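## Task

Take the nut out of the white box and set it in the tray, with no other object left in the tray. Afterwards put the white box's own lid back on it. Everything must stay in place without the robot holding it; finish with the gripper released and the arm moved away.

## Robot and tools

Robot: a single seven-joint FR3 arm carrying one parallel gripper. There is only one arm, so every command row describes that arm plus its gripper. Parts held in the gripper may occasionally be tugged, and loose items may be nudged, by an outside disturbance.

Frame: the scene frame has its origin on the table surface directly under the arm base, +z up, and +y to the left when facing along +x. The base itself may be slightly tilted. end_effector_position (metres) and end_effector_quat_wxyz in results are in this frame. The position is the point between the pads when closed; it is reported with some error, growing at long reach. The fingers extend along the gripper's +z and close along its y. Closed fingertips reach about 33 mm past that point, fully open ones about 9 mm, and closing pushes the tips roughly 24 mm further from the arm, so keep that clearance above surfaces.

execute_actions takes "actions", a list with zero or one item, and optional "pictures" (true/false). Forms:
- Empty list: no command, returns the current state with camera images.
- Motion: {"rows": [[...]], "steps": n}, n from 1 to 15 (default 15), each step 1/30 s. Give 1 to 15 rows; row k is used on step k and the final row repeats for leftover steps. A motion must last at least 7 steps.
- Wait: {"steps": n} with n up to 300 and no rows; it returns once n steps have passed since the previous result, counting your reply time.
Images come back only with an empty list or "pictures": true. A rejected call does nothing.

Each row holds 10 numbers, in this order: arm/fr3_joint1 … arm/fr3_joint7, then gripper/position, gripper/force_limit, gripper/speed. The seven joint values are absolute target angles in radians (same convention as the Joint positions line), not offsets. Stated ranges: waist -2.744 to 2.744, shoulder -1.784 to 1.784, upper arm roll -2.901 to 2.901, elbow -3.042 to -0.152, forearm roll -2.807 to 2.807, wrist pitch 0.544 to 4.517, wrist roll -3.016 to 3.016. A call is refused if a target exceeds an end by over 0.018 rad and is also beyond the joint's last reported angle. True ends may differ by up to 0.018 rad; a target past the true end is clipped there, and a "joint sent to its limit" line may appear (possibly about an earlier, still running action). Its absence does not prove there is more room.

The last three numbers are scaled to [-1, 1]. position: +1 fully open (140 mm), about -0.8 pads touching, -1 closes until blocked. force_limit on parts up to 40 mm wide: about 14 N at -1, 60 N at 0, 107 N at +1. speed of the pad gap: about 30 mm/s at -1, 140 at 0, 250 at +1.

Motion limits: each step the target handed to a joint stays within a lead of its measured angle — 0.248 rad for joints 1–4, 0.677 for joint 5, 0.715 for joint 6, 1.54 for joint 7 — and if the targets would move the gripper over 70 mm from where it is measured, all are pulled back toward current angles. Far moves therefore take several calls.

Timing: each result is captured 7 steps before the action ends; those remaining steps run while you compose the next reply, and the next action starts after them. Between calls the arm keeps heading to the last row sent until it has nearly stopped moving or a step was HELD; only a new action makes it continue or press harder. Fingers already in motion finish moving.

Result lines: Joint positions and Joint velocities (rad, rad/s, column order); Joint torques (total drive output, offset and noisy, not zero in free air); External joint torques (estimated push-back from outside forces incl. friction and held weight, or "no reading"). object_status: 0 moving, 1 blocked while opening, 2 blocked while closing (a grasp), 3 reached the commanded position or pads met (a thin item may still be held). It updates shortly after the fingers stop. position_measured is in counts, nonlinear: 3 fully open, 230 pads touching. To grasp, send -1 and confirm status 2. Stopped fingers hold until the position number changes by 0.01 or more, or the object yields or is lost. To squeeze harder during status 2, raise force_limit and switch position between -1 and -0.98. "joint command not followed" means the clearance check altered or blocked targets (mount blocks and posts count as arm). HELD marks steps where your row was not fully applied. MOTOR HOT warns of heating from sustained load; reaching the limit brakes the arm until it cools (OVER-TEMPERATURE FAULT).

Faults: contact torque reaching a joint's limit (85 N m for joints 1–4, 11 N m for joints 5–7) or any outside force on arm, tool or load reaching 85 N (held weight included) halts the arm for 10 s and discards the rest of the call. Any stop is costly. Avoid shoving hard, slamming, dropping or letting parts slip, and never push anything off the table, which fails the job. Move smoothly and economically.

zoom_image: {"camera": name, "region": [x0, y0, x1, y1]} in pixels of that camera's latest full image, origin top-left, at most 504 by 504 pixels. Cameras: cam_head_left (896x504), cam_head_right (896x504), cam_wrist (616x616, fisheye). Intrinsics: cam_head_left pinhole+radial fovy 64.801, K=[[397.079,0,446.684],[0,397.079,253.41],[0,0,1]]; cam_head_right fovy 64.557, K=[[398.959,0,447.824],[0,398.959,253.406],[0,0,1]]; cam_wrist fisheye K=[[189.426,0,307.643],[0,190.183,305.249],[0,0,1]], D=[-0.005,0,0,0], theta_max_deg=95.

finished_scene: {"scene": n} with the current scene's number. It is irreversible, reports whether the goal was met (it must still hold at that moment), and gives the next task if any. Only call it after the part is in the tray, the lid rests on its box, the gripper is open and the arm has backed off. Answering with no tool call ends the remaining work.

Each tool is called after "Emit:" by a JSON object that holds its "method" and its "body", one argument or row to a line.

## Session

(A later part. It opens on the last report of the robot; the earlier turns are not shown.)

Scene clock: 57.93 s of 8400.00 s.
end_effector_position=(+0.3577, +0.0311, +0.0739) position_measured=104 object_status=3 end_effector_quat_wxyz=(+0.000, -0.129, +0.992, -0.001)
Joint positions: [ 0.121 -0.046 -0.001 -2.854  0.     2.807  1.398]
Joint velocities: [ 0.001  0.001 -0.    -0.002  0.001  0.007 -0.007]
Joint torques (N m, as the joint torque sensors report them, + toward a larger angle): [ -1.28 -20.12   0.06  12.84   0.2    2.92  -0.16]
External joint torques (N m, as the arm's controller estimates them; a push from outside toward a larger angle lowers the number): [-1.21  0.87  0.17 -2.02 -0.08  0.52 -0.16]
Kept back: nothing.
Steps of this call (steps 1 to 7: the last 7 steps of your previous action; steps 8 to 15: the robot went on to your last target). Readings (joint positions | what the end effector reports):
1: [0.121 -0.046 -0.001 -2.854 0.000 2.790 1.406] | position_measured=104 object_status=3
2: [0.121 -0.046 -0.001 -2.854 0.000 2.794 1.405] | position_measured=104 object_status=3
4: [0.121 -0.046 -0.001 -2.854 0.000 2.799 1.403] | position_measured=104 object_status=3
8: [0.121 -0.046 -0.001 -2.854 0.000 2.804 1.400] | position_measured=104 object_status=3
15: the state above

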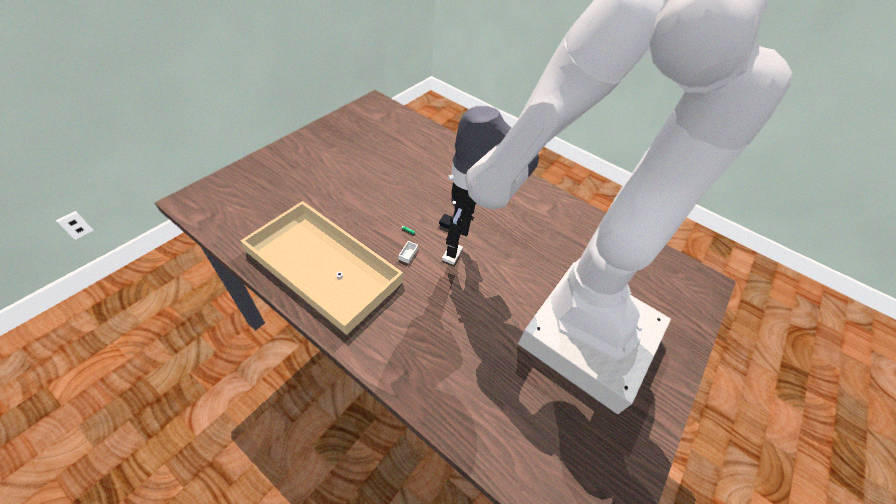

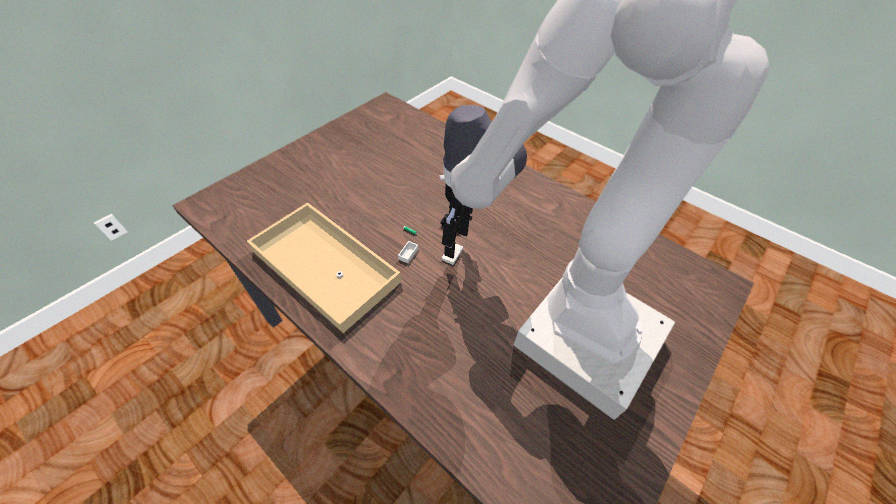

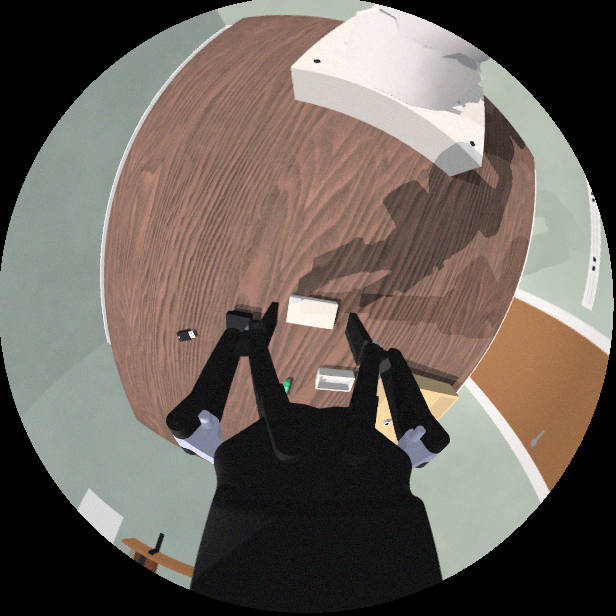

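Emit:
{"method": "execute_actions", "body": {
  "actions": [
    {"rows":[[0.118,0.0,0,-2.851,0,2.86,1.392,0.2,-0.3,-0.5],[0.118,0.0,0,-2.851,0,2.86,1.392,0.2,-0.3,-0.5],[0.118,0.0,0,-2.851,0,2.86,1.392,0.2,-0.3,-0.5],[0.118,0.05,0,-2.845,0,2.905,1.392,0.2,-0.3,-0.5],[0.118,0.05,0,-2.845,0,2.905,1.392,0.2,-0.3,-0.5],[0.118,0.05,0,-2.845,0,2.905,1.392,0.2,-0.3,-0.5],[0.118,0.09,0,-2.841,0,2.94,1.392,0.2,-0.3,-0.5],[0.118,0.09,0,-2.841,0,2.94,1.392,0.2,-0.3,-0.5],[0.118,0.09,0,-2.841,0,2.94,1.392,0.2,-0.3,-0.5],[0.118,0.125,0,-2.837,0,2.964,1.392,0.2,-0.3,-0.5]]}
  ]
}}

Emit:
{"method": "execute_actions", "body": {
  "actions": [
    {"steps":12}
  ]
}}

Emit:
{"method": "execute_actions", "body": {
  "actions": [
    {"rows":[[0.118,0.125,0,-2.837,0,2.964,1.392,-1,-0.3,-0.5]]}
  ]
}}

Emit:
{"method": "execute_actions", "body": {
  "actions": [
    {"steps":12}
  ],
  "pictures": true
}}

Scene clock: 58.90 s of 8400.00 s.
end_effector_position=(+0.3526, +0.0305, +0.0458) position_measured=104 object_status=3 end_effector_quat_wxyz=(-0.008, -0.130, +0.991, -0.001)
Joint positions: [ 0.121  0.059 -0.001 -2.845  0.     2.886  1.395]
Joint velocities: [-0.     0.433 -0.002  0.015  0.001  0.306  0.001]
Joint torques (N m, as the joint torque sensors report them, + toward a larger angle): [ -0.45 -25.41   0.42  13.48   0.15   3.09  -0.15]
External joint torques (N m, as the arm's controller estimates them; a push from outside toward a larger angle lowers the number): [-0.43  1.28  0.39  0.24  0.    0.6  -0.15]
Steps of this call (steps 1 to 15: the robot went on to your last target; steps 16 to 21: nothing new was sent; steps 22 to 29: the first 8 steps of this action). Readings (joint positions | what the end effector reports):
22: [0.121 -0.039 -0.001 -2.853 0.000 2.816 1.396] | position_measured=104 object_status=3
23: [0.121 -0.027 -0.001 -2.852 0.000 2.824 1.395] | position_measured=104 object_status=3
25: [0.121 -0.003 -0.001 -2.850 0.000 2.842 1.395] | position_measured=104 object_status=3
29: the state above

Scene clock: 59.30 s of 8400.00 s.
end_effector_position=(+0.3542, +0.0306, +0.0301) position_measured=104 object_status=3 end_effector_quat_wxyz=(-0.004, -0.130, +0.991, -0.001)
Joint positions: [ 0.121  0.123 -0.001 -2.839  0.     2.954  1.395]
Joint velocities: [-0.001  0.     0.     0.004 -0.001  0.05  -0.001]
Joint torques (N m, as the joint torque sensors report them, + toward a larger angle): [ -0.46 -22.     0.58  12.21   0.19   2.74  -0.13]
External joint torques (N m, as the arm's controller estimates them; a push from outside toward a larger angle lowers the number): [-0.36  1.8   0.56  0.41  0.04  0.38 -0.13]
Kept back: nothing.
Steps of this call (steps 1 to 7: the last 7 steps of your previous action; steps 8 to 12: the robot went on to your last target). Readings (joint positions | what the end effector reports):
1: [0.121 0.071 -0.001 -2.845 0.000 2.895 1.395] | position_measured=104 object_status=3
2: [0.121 0.084 -0.001 -2.843 0.000 2.906 1.395] | position_measured=104 object_status=3
4: [0.121 0.108 -0.001 -2.841 0.000 2.924 1.395] | position_measured=104 object_status=3
8: [0.121 0.122 -0.001 -2.840 0.000 2.944 1.395] | position_measured=104 object_status=3
12: the state above

Scene clock: 59.57 s of 8400.00 s.
end_effector_position=(+0.3570, +0.0308, +0.0311) position_measured=135 object_status=0 end_effector_quat_wxyz=(+0.000, -0.130, +0.991, -0.001)
Joint positions: [ 0.121  0.122 -0.001 -2.839  0.     2.96   1.395]
Joint velocities: [ 0.     0.003  0.     0.008 -0.001  0.014 -0.001]
Joint torques (N m, as the joint torque sensors report them, + toward a larger angle): [ -0.33 -22.88   0.5   11.58   0.26   2.71  -0.18]
External joint torques (N m, as the arm's controller estimates them; a push from outside toward a larger angle lowers the number): [-0.24  0.11  0.48  0.15  0.09  0.42 -0.18]
Steps of this call (steps 1 to 8: the first 8 steps of this action). Readings (joint positions | what the end effector reports):
1: [0.121 0.123 -0.001 -2.839 0.000 2.955 1.395] | position_measured=104 object_status=0
2: [0.121 0.123 -0.001 -2.839 0.000 2.956 1.395] | position_measured=107 object_status=0
4: [0.121 0.123 -0.001 -2.839 0.000 2.958 1.395] | position_measured=116 object_status=0
8: the state above

Scene clock: 59.97 s of 8400.00 s.
end_effector_position=(+0.3572, +0.0309, +0.0310) position_measured=136 object_status=2 end_effector_quat_wxyz=(+0.000, -0.131, +0.991, -0.001)
Joint positions: [ 0.121  0.123 -0.001 -2.839  0.     2.961  1.395]
Joint velocities: [ 0.001  0.001  0.     0.001 -0.     0.001  0.001]
Joint torques (N m, as the joint torque sensors report them, + toward a larger angle): [ -0.62 -22.37  -0.01  11.52   0.07   2.87  -0.25]
External joint torques (N m, as the arm's controller estimates them; a push from outside toward a larger angle lowers the number): [-0.58  1.43 -0.08 -0.47 -0.08  0.46 -0.25]
Kept back: nothing.
Steps of this call (steps 1 to 7: the last 7 steps of your previous action; steps 8 to 12: the robot went on to your last target). Readings (joint positions | what the end effector reports):
1: [0.121 0.123 -0.001 -2.839 0.000 2.960 1.395] | position_measured=136 object_status=0
2: [0.121 0.123 -0.001 -2.839 0.000 2.961 1.395] | position_measured=136 object_status=0
4: [0.121 0.123 -0.001 -2.839 0.000 2.961 1.395] | position_measured=136 object_status=0
8: [0.121 0.123 -0.001 -2.839 0.000 2.961 1.395] | position_measured=136 object_status=2
12: the state above

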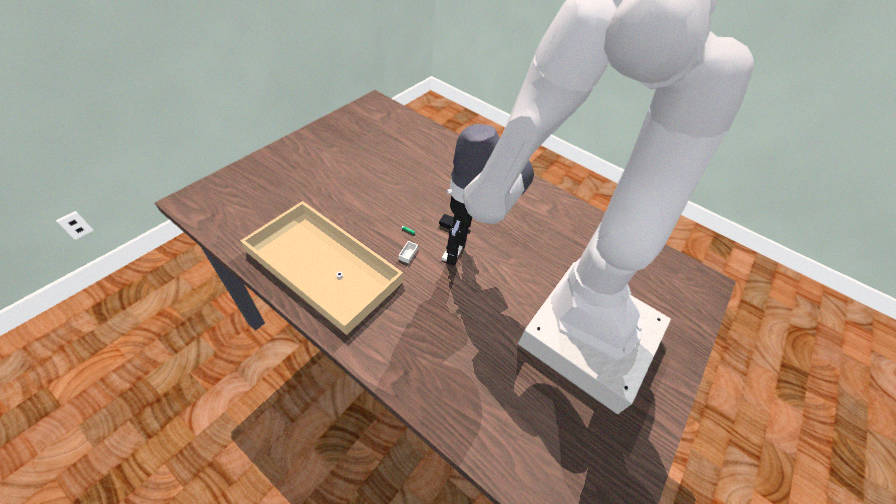

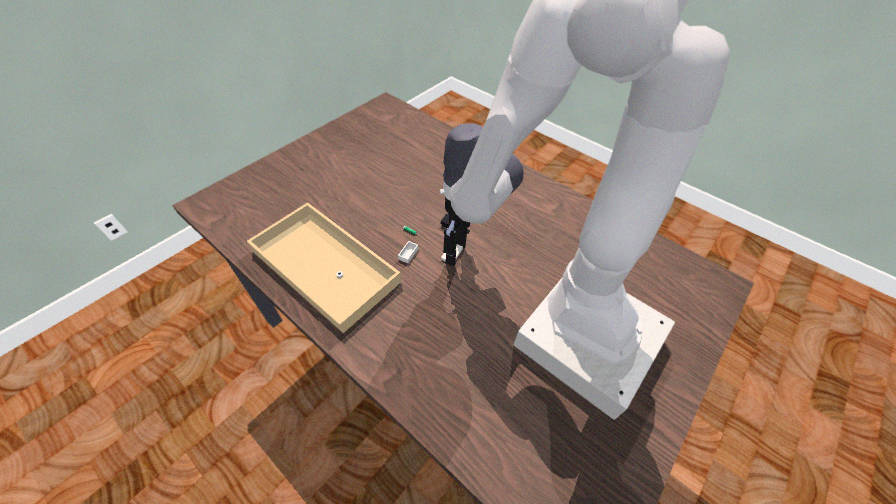

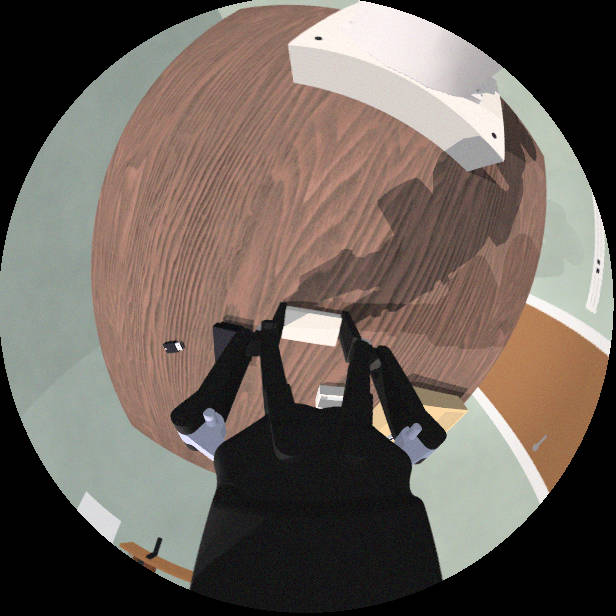

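Emit:
{"method": "execute_actions", "body": {
  "actions": [
    {"rows":[[0.118,0.04,0,-2.85,0,2.893,1.392,-1,-0.3,-0.5],[0.118,0.04,0,-2.85,0,2.893,1.392,-1,-0.3,-0.5],[0.118,0.04,0,-2.85,0,2.893,1.392,-1,-0.3,-0.5],[0.118,0.04,0,-2.85,0,2.893,1.392,-1,-0.3,-0.5],[0.118,-0.06,0,-2.85,0,2.79,1.392,-1,-0.3,-0.5]],"steps":15}
  ]
}}

Emit:
{"method": "execute_actions", "body": {
  "actions": [
    {"rows":[[0.2,0,0,-2.7,0,2.7,1.47,-1,-0.3,-0.5],[0.2,0,0,-2.7,0,2.7,1.47,-1,-0.3,-0.5],[0.2,0,0,-2.7,0,2.7,1.47,-1,-0.3,-0.5],[0.2,0,0,-2.7,0,2.7,1.47,-1,-0.3,-0.5],[0.2,0,0,-2.7,0,2.7,1.47,-1,-0.3,-0.5],[0.279,0.17,0,-2.49,0,2.665,1.55,-1,-0.3,-0.5]],"steps":15}
  ]
}}

Emit:
{"method": "execute_actions", "body": {
  "actions": [
    {"steps":25}
  ],
  "pictures": true
}}

Scene clock: 61.47 s of 8400.00 s.
end_effector_position=(+0.3737, +0.0324, +0.0770) position_measured=136 object_status=2 end_effector_quat_wxyz=(+0.022, -0.130, +0.991, -0.002)
Joint positions: [ 0.12  -0.037 -0.001 -2.849  0.     2.855  1.395]
Joint velocities: [ 0.    -0.406 -0.001  0.04   0.001 -0.341 -0.   ]
Joint torques (N m, as the joint torque sensors report them, + toward a larger angle): [ -0.84 -15.64  -0.24  10.78   0.27   1.26  -0.2 ]
External joint torques (N m, as the arm's controller estimates them; a push from outside toward a larger angle lowers the number): [-0.64 -1.86  0.01  0.24 -0.04 -0.35 -0.2 ]
Steps of this call (steps 1 to 15: the robot went on to your last target; steps 16 to 37: nothing new was sent; steps 38 to 45: the first 8 steps of this action). Readings (joint positions | what the end effector reports):
38: [0.120 0.111 -0.001 -2.843 0.000 2.951 1.395] | position_measured=136 object_status=2
39: [0.120 0.089 -0.001 -2.847 0.000 2.940 1.395] | position_measured=136 object_status=2
41: [0.120 0.058 -0.001 -2.847 0.000 2.926 1.395] | position_measured=136 object_status=2
45: the state above

Scene clock: 61.97 s of 8400.00 s.
end_effector_position=(+0.4527, +0.0957, +0.0941) position_measured=136 object_status=2 end_effector_quat_wxyz=(+0.020, -0.160, +0.987, -0.001)
Joint positions: [ 0.244  0.107 -0.003 -2.566  0.     2.711  1.457]
Joint velocities: [ 0.465  0.865  0.067  1.09  -0.001 -0.205  0.297]
Joint torques (N m, as the joint torque sensors report them, + toward a larger angle): [ -1.   -33.4   -1.56   8.57   0.34   0.69   0.19]
External joint torques (N m, as the arm's controller estimates them; a push from outside toward a larger angle lowers the number): [ 1.91  0.99  1.05  0.94  0.14 -0.44  0.18]
Steps of this call (steps 1 to 7: the last 7 steps of your previous action; steps 8 to 15: the first 8 steps of this action). Readings (joint positions | what the end effector reports):
8: [0.134 -0.044 -0.006 -2.823 0.001 2.788 1.401] | position_measured=136 object_status=2
9: [0.154 -0.026 -0.005 -2.783 0.001 2.772 1.408] | position_measured=136 object_status=2
11: [0.181 -0.013 -0.001 -2.732 0.001 2.752 1.419] | position_measured=136 object_status=2
15: the state above

Scene clock: 62.80 s of 8400.00 s.
end_effector_position=(+0.4612, +0.1154, +0.0866) position_measured=136 object_status=2 end_effector_quat_wxyz=(+0.004, -0.137, +0.991, -0.001)
Joint positions: [ 0.277  0.168  0.001 -2.492  0.     2.668  1.541]
Joint velocities: [ 0.    -0.001 -0.001  0.001  0.    -0.001  0.02 ]
Joint torques (N m, as the joint torque sensors report them, + toward a larger angle): [  1.55 -30.17  -1.16  17.34   0.36   2.21   0.01]
External joint torques (N m, as the arm's controller estimates them; a push from outside toward a larger angle lowers the number): [ 1.71  0.79 -1.18 -0.15 -0.03 -0.23  0.01]
Kept back: nothing.
Steps of this call (steps 1 to 7: the last 7 steps of your previous action; steps 8 to 25: the robot went on to your last target). Readings (joint positions | what the end effector reports):
1: [0.257 0.129 -0.000 -2.538 0.000 2.705 1.466] | position_measured=136 object_status=2
2: [0.266 0.144 0.001 -2.521 0.000 2.699 1.474] | position_measured=136 object_status=2
4: [0.275 0.159 0.002 -2.504 0.000 2.689 1.489] | position_measured=136 object_status=2
8: [0.277 0.167 0.002 -2.494 0.000 2.677 1.509] | position_measured=136 object_status=2
25: the state above

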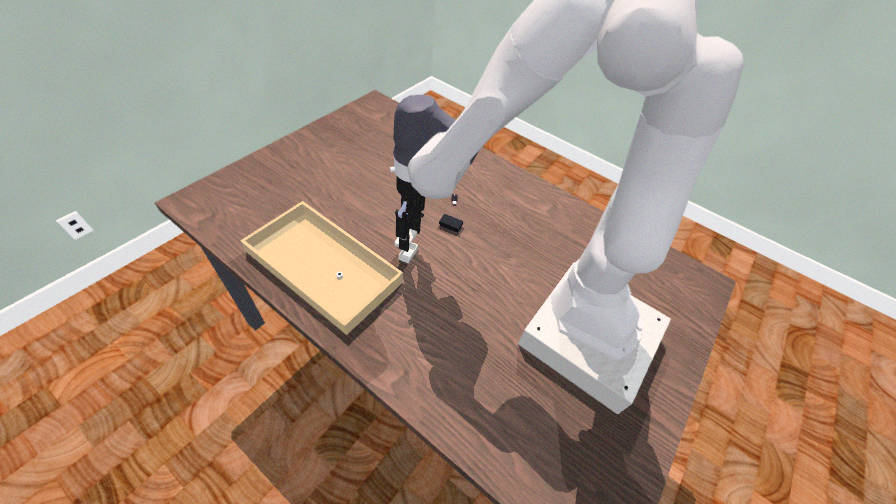

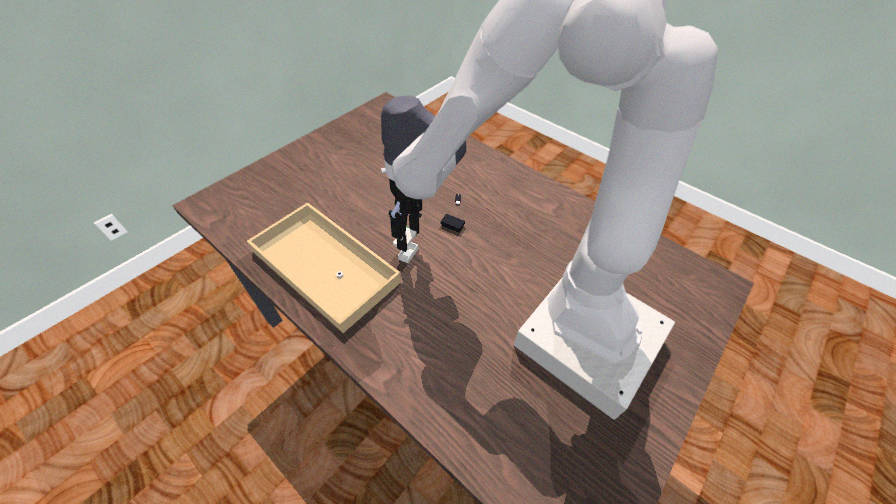

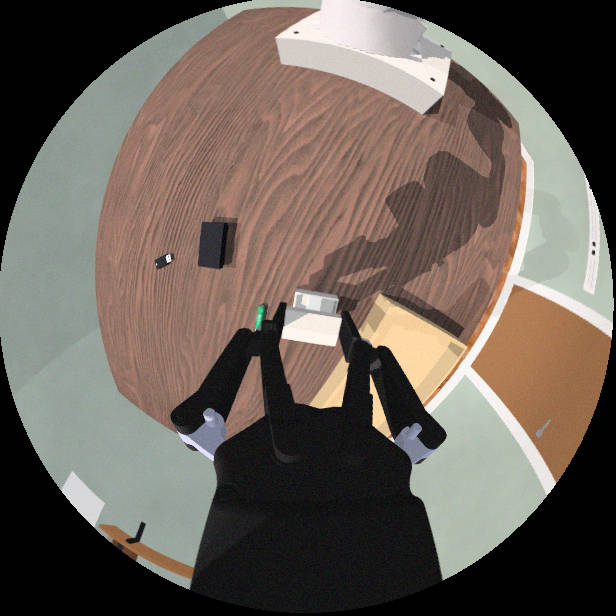

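Emit:
{"method": "zoom_image", "body": {
  "camera": "cam_wrist",
  "region": [260,270,370,360]
}}

Region (260, 270, 370, 360) of cam_wrist's 616x616 image, scaled by 4.582, with more detail than that image has; it fills the top 412 rows of this view, and the rest is white.

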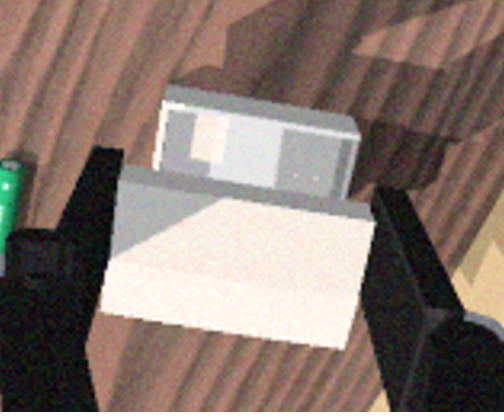

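Emit:
{"method": "execute_actions", "body": {
  "actions": [
    {"rows":[[0.279,0.2,0,-2.49,0,2.7,1.55,-1,-0.3,-0.5],[0.279,0.22,0,-2.489,0,2.72,1.55,-1,-0.3,-0.5],[0.279,0.247,0,-2.488,0,2.737,1.55,-1,-0.3,-0.5]],"steps":15}
  ]
}}

Emit:
{"method": "execute_actions", "body": {
  "actions": [
    {"steps":15}
  ],
  "pictures": true
}}

Emit:
{"method": "zoom_image", "body": {
  "camera": "cam_wrist",
  "region": [260,270,370,360]
}}

Emit:
{"method": "zoom_image", "body": {
  "camera": "cam_head_left",
  "region": [370,210,450,280]
}}

Scene clock: 64.47 s of 8400.00 s.
end_effector_position=(+0.4530, +0.1132, +0.0557) position_measured=136 object_status=2 end_effector_quat_wxyz=(-0.008, -0.134, +0.991, -0.002)
Joint positions: [ 0.277  0.245  0.001 -2.489  0.     2.716  1.547]
Joint velocities: [-0.001  0.06  -0.    -0.    -0.     0.096  0.   ]
Joint torques (N m, as the joint torque sensors report them, + toward a larger angle): [  2.32 -33.91  -1.19  15.5    0.39   3.11   0.12]
External joint torques (N m, as the arm's controller estimates them; a push from outside toward a larger angle lowers the number): [ 2.44  0.9  -1.33 -2.48  0.05  0.48  0.12]
Steps of this call (steps 1 to 30: the robot went on to your last target; steps 31 to 42: nothing new was sent; steps 43 to 50: the first 8 steps of this action). Readings (joint positions | what the end effector reports):
43: [0.277 0.172 0.001 -2.491 0.000 2.672 1.547] | position_measured=136 object_status=2
44: [0.277 0.182 0.001 -2.489 0.000 2.680 1.547] | position_measured=136 object_status=2
46: [0.277 0.214 0.001 -2.487 0.000 2.699 1.547] | position_measured=136 object_status=2
50: the state above

Scene clock: 64.97 s of 8400.00 s.
end_effector_position=(+0.4578, +0.1144, +0.0565) position_measured=136 object_status=2 end_effector_quat_wxyz=(-0.000, -0.134, +0.991, -0.001)
Joint positions: [ 0.277  0.246  0.001 -2.489  0.     2.734  1.547]
Joint velocities: [-0.001  0.001  0.001 -0.     0.001  0.006 -0.   ]
Joint torques (N m, as the joint torque sensors report them, + toward a larger angle): [  1.44 -31.26  -1.37  15.72   0.3    2.85   0.09]
External joint torques (N m, as the arm's controller estimates them; a push from outside toward a larger angle lowers the number): [ 1.51  0.81 -1.55 -0.45 -0.03  0.44  0.09]
Kept back: nothing.
Steps of this call (steps 1 to 7: the last 7 steps of your previous action; steps 8 to 15: the robot went on to your last target). Readings (joint positions | what the end effector reports):
1: [0.277 0.246 0.001 -2.489 0.000 2.719 1.547] | position_measured=136 object_status=2
2: [0.277 0.246 0.001 -2.489 0.000 2.722 1.547] | position_measured=136 object_status=2
4: [0.277 0.246 0.001 -2.489 0.000 2.726 1.547] | position_measured=136 object_status=2
8: [0.277 0.246 0.001 -2.489 0.000 2.731 1.547] | position_measured=136 object_status=2
15: the state above

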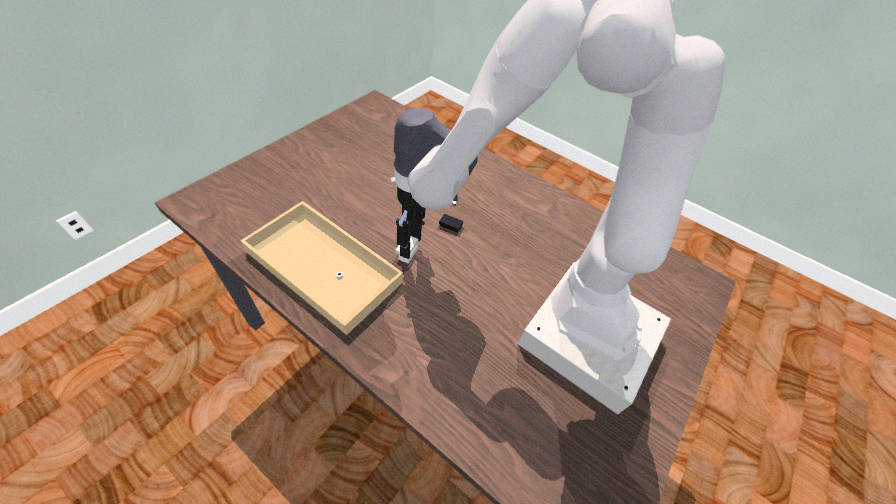

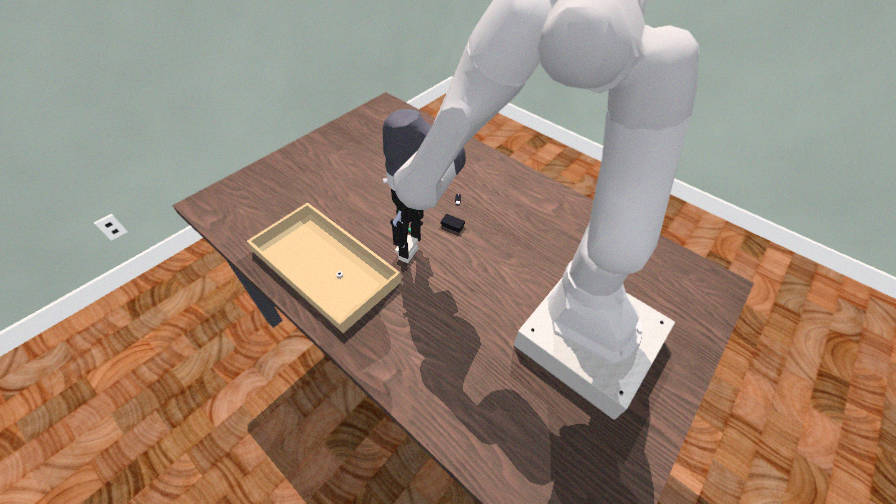

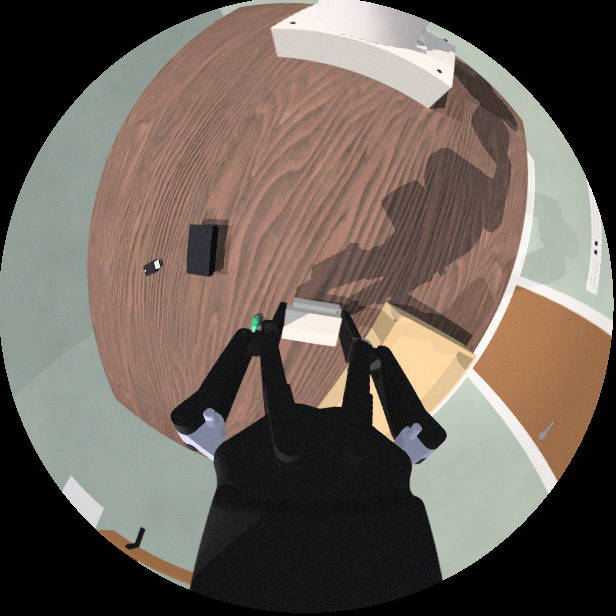

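Region (260, 270, 370, 360) of cam_wrist's 616x616 image, scaled by 4.582, with more detail than that image has; it fills the top 412 rows of this view, and the rest is white.

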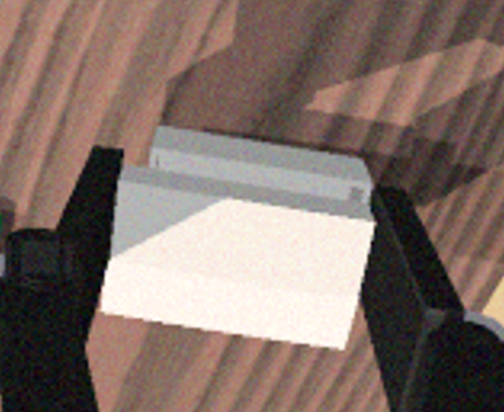

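Region (370, 210, 450, 280) of cam_head_left's 896x504 image, scaled by 6.300, with more detail than that image has; it fills the top 441 rows of this view, and the rest is white.

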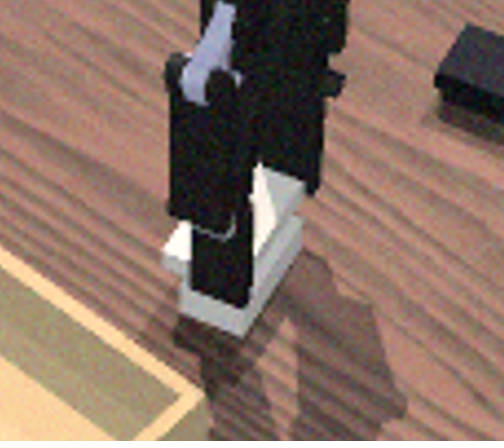

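Emit:
{"method": "execute_actions", "body": {
  "actions": [
    {"rows":[[0.288,0.247,0,-2.488,0,2.737,1.559,-1,-0.3,-0.5],[0.288,0.247,0,-2.488,0,2.737,1.559,-1,-0.3,-0.5],[0.288,0.247,0,-2.488,0,2.737,1.559,-1,-0.3,-0.5],[0.288,0.255,0,-2.487,0,2.75,1.559,-1,-0.3,-0.5],[0.288,0.263,0,-2.487,0,2.76,1.559,-1,-0.3,-0.5],[0.288,0.272,0,-2.486,0,2.761,1.559,-1,-0.3,-0.5]],"steps":15}
  ]
}}

Emit:
{"method": "execute_actions", "body": {
  "actions": [
    {"steps":20}
  ],
  "pictures": true
}}

Emit:
{"method": "zoom_image", "body": {
  "camera": "cam_wrist",
  "region": [260,270,370,360]
}}

Emit:
{"method": "zoom_image", "body": {
  "camera": "cam_head_left",
  "region": [370,210,450,280]
}}

Scene clock: 66.30 s of 8400.00 s.
end_effector_position=(+0.4567, +0.1178, +0.0499) position_measured=136 object_status=2 end_effector_quat_wxyz=(-0.001, -0.135, +0.991, -0.002)
Joint positions: [ 0.285  0.264  0.    -2.487  0.     2.749  1.552]
Joint velocities: [ 0.     0.082  0.001  0.008 -0.002  0.11   0.012]
Joint torques (N m, as the joint torque sensors report them, + toward a larger angle): [  1.74 -30.93  -0.12  16.07   0.3    1.77   0.18]
External joint torques (N m, as the arm's controller estimates them; a push from outside toward a larger angle lowers the number): [ 1.97  5.04 -0.1  -2.39 -0.05 -0.15  0.16]
Steps of this call (steps 1 to 15: the robot went on to your last target; steps 16 to 32: nothing new was sent; steps 33 to 40: the first 8 steps of this action). Readings (joint positions | what the end effector reports):
33: [0.278 0.246 0.000 -2.489 0.000 2.735 1.547] | position_measured=136 object_status=2
34: [0.280 0.246 0.000 -2.489 0.000 2.735 1.548] | position_measured=136 object_status=2
36: [0.283 0.247 0.000 -2.489 0.000 2.736 1.550] | position_measured=136 object_status=2
40: the state above

Scene clock: 66.97 s of 8400.00 s.
end_effector_position=(+0.4598, +0.1187, +0.0503) position_measured=136 object_status=2 end_effector_quat_wxyz=(+0.004, -0.133, +0.991, -0.001)
Joint positions: [ 0.285  0.266  0.    -2.486  0.     2.759  1.556]
Joint velocities: [ 0.002  0.    -0.    -0.    -0.     0.001  0.003]
Joint torques (N m, as the joint torque sensors report them, + toward a larger angle): [  2.4  -28.54  -0.74  15.15   0.37   2.85  -0.07]
External joint torques (N m, as the arm's controller estimates them; a push from outside toward a larger angle lowers the number): [ 2.51  3.86 -0.89 -0.73  0.05  0.43 -0.07]
Kept back: nothing.
Steps of this call (steps 1 to 7: the last 7 steps of your previous action; steps 8 to 15: the robot went on to your last target; steps 16 to 20: nothing new was sent). Readings (joint positions | what the end effector reports):
1: [0.285 0.264 0.000 -2.487 0.000 2.751 1.552] | position_measured=136 object_status=2
2: [0.285 0.265 0.000 -2.486 0.000 2.753 1.553] | position_measured=136 object_status=2
4: [0.285 0.265 0.000 -2.486 0.000 2.755 1.553] | position_measured=136 object_status=2
8: [0.285 0.266 0.000 -2.486 0.000 2.757 1.554] | position_measured=136 object_status=2
20: the state above
The arm was judged still, so your last target was given up. Only a new action makes it travel on or press farther. Fingers that are still opening or closing keep moving.

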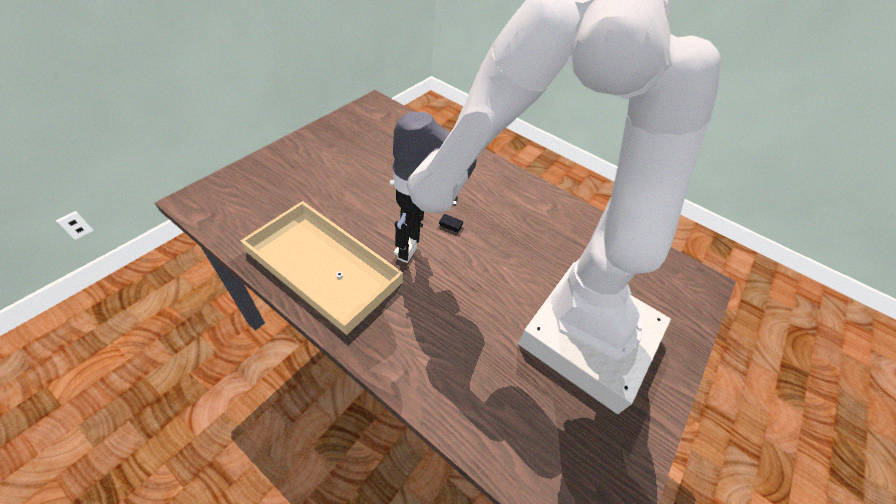

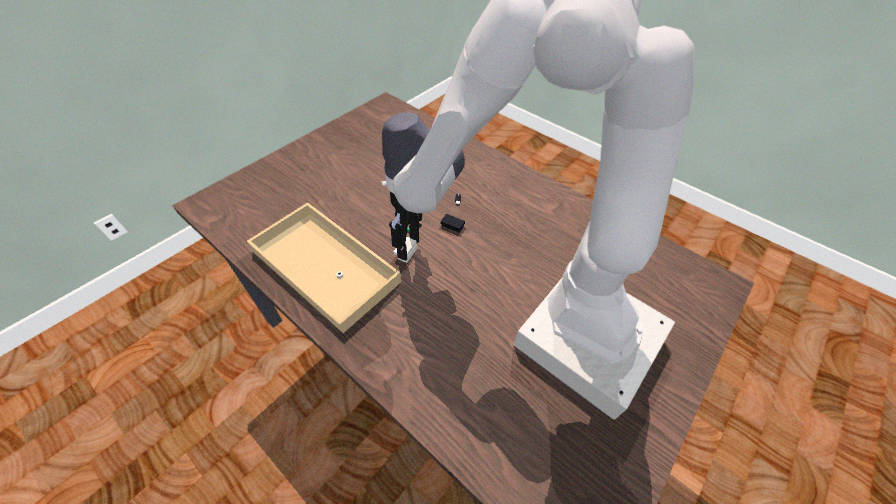

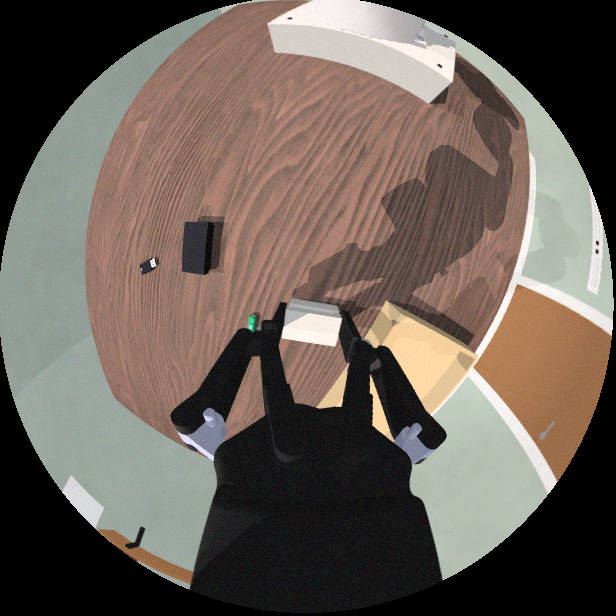

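Region (260, 270, 370, 360) of cam_wrist's 616x616 image, scaled by 4.582, with more detail than that image has; it fills the top 412 rows of this view, and the rest is white.

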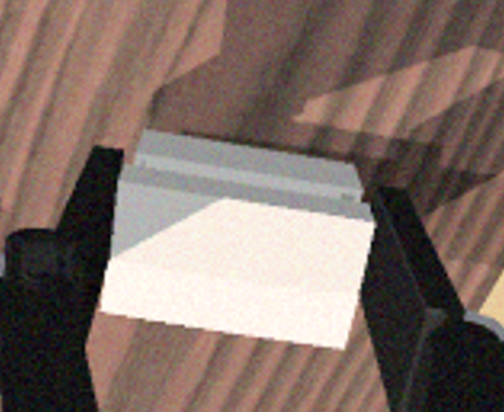

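Region (370, 210, 450, 280) of cam_head_left's 896x504 image, scaled by 6.300, with more detail than that image has; it fills the top 441 rows of this view, and the rest is white.

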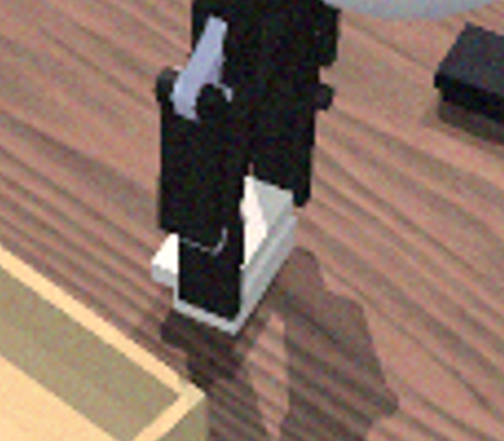

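Emit:
{"method": "execute_actions", "body": {
  "actions": [
    {"rows":[[0.288,0.25,0,-2.487,0,2.74,1.559,-1,-0.3,-0.5],[0.288,0.25,0,-2.487,0,2.74,1.559,-1,-0.3,-0.5],[0.288,0.25,0,-2.487,0,2.74,1.559,-1,-0.3,-0.5],[0.288,0.25,0,-2.487,0,2.74,1.559,-1,-0.3,-0.5],[0.288,0.25,0,-2.487,0,2.74,1.559,-1,-0.3,-0.5],[0.288,0.2405,0,-2.5045,0,2.748,1.559,-1,-0.3,-0.5]],"steps":15}
  ]
}}

Emit:
{"method": "execute_actions", "body": {
  "actions": [
    {"steps":20}
  ],
  "pictures": true
}}

Emit:
{"method": "zoom_image", "body": {
  "camera": "cam_wrist",
  "region": [260,270,370,360]
}}

Emit:
{"method": "zoom_image", "body": {
  "camera": "cam_head_left",
  "region": [370,210,450,280]
}}

Scene clock: 68.07 s of 8400.00 s.
end_effector_position=(+0.4574, +0.1181, +0.0560) position_measured=136 object_status=2 end_effector_quat_wxyz=(+0.004, -0.133, +0.991, -0.001)
Joint positions: [ 0.285  0.245  0.    -2.497  0.     2.749  1.556]
Joint velocities: [-0.001 -0.044 -0.001 -0.077 -0.001 -0.     0.001]
Joint torques (N m, as the joint torque sensors report them, + toward a larger angle): [  1.7  -31.74  -0.95  13.71   0.34   2.29   0.01]
External joint torques (N m, as the arm's controller estimates them; a push from outside toward a larger angle lowers the number): [ 1.91 -0.27 -0.98 -2.87 -0.01 -0.21  0.02]
Steps of this call (steps 1 to 25: nothing new was sent; steps 26 to 33: the first 8 steps of this action). Readings (joint positions | what the end effector reports):
26: [0.285 0.264 0.000 -2.486 0.000 2.756 1.556] | position_measured=136 object_status=2
27: [0.285 0.261 0.000 -2.486 0.000 2.754 1.556] | position_measured=136 object_status=2
29: [0.285 0.255 0.000 -2.486 0.000 2.750 1.556] | position_measured=136 object_status=2
33: the state above

Scene clock: 68.73 s of 8400.00 s.
end_effector_position=(+0.4549, +0.1175, +0.0556) position_measured=136 object_status=2 end_effector_quat_wxyz=(+0.003, -0.133, +0.991, -0.001)
Joint positions: [ 0.285  0.242  0.    -2.502  0.     2.749  1.556]
Joint velocities: [-0.001 -0.001  0.001 -0.001  0.    -0.    -0.   ]
Joint torques (N m, as the joint torque sensors report them, + toward a larger angle): [  1.61 -32.68  -0.18  13.55   0.27   2.29   0.06]
External joint torques (N m, as the arm's controller estimates them; a push from outside toward a larger angle lowers the number): [ 1.78 -0.86 -0.26 -2.47 -0.06 -0.14  0.06]
Kept back: nothing.
Steps of this call (steps 1 to 7: the last 7 steps of your previous action; steps 8 to 15: the robot went on to your last target; steps 16 to 20: nothing new was sent). Readings (joint positions | what the end effector reports):
1: [0.285 0.244 0.000 -2.499 0.000 2.749 1.556] | position_measured=136 object_status=2
2: [0.285 0.243 0.000 -2.500 0.000 2.749 1.556] | position_measured=136 object_status=2
4: [0.285 0.243 0.000 -2.502 0.000 2.749 1.556] | position_measured=136 object_status=2
8: [0.285 0.242 0.000 -2.502 0.000 2.749 1.556] | position_measured=136 object_status=2
20: the state above
The arm was judged still, so your last target was given up. Only a new action makes it travel on or press farther. Fingers that are still opening or closing keep moving.

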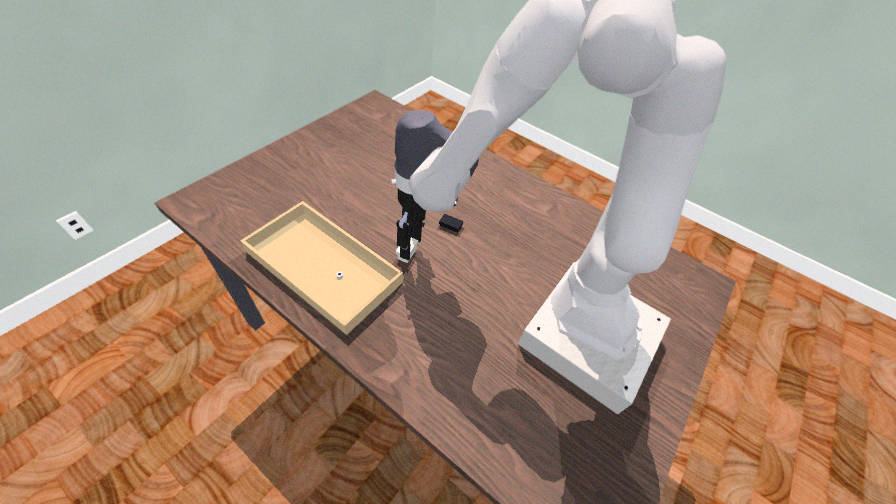

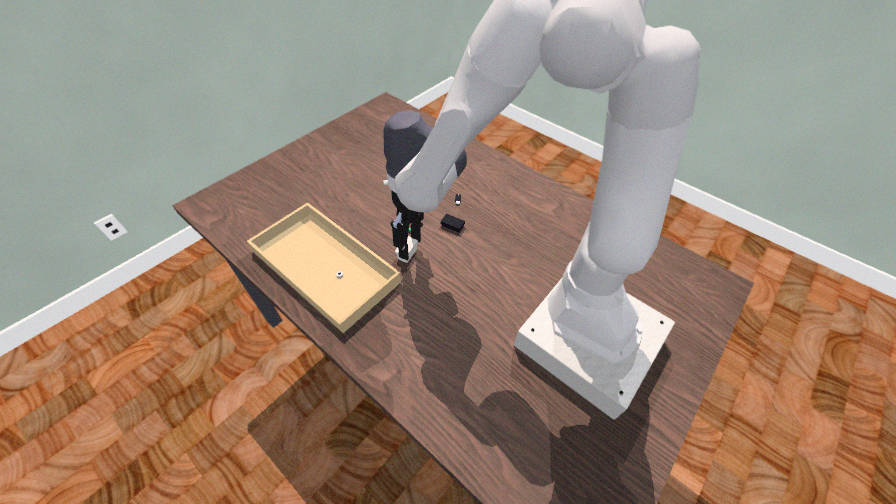

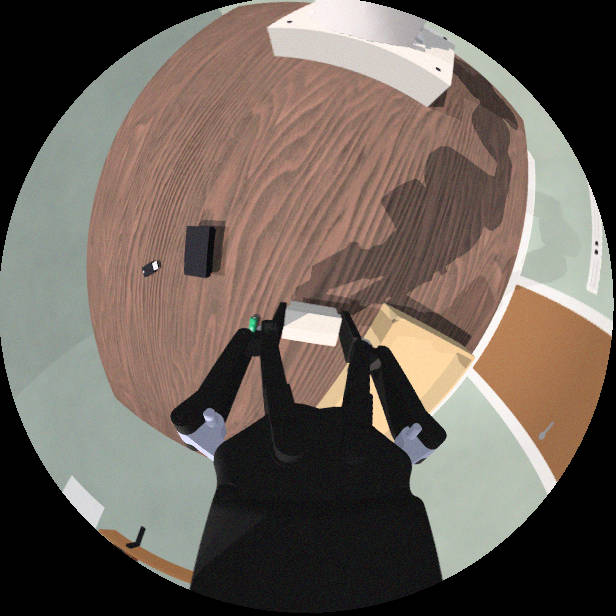

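Region (260, 270, 370, 360) of cam_wrist's 616x616 image, scaled by 4.582, with more detail than that image has; it fills the top 412 rows of this view, and the rest is white.

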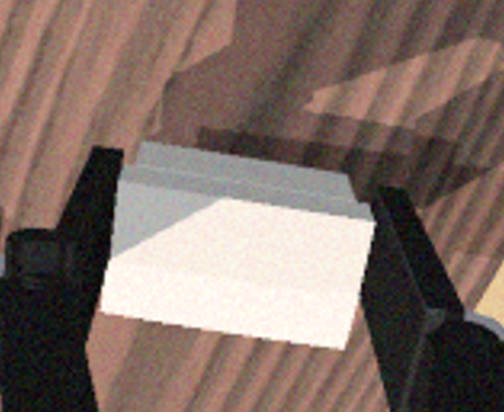

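Region (370, 210, 450, 280) of cam_head_left's 896x504 image, scaled by 6.300, with more detail than that image has; it fills the top 441 rows of this view, and the rest is white.

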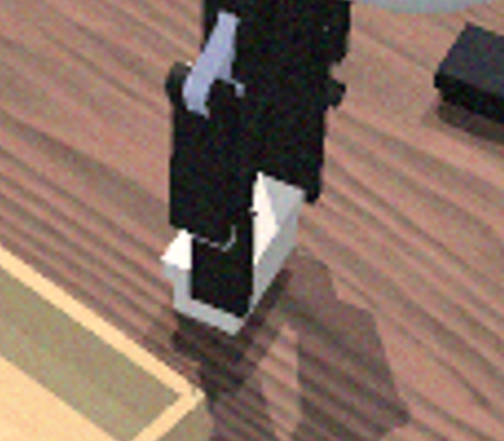

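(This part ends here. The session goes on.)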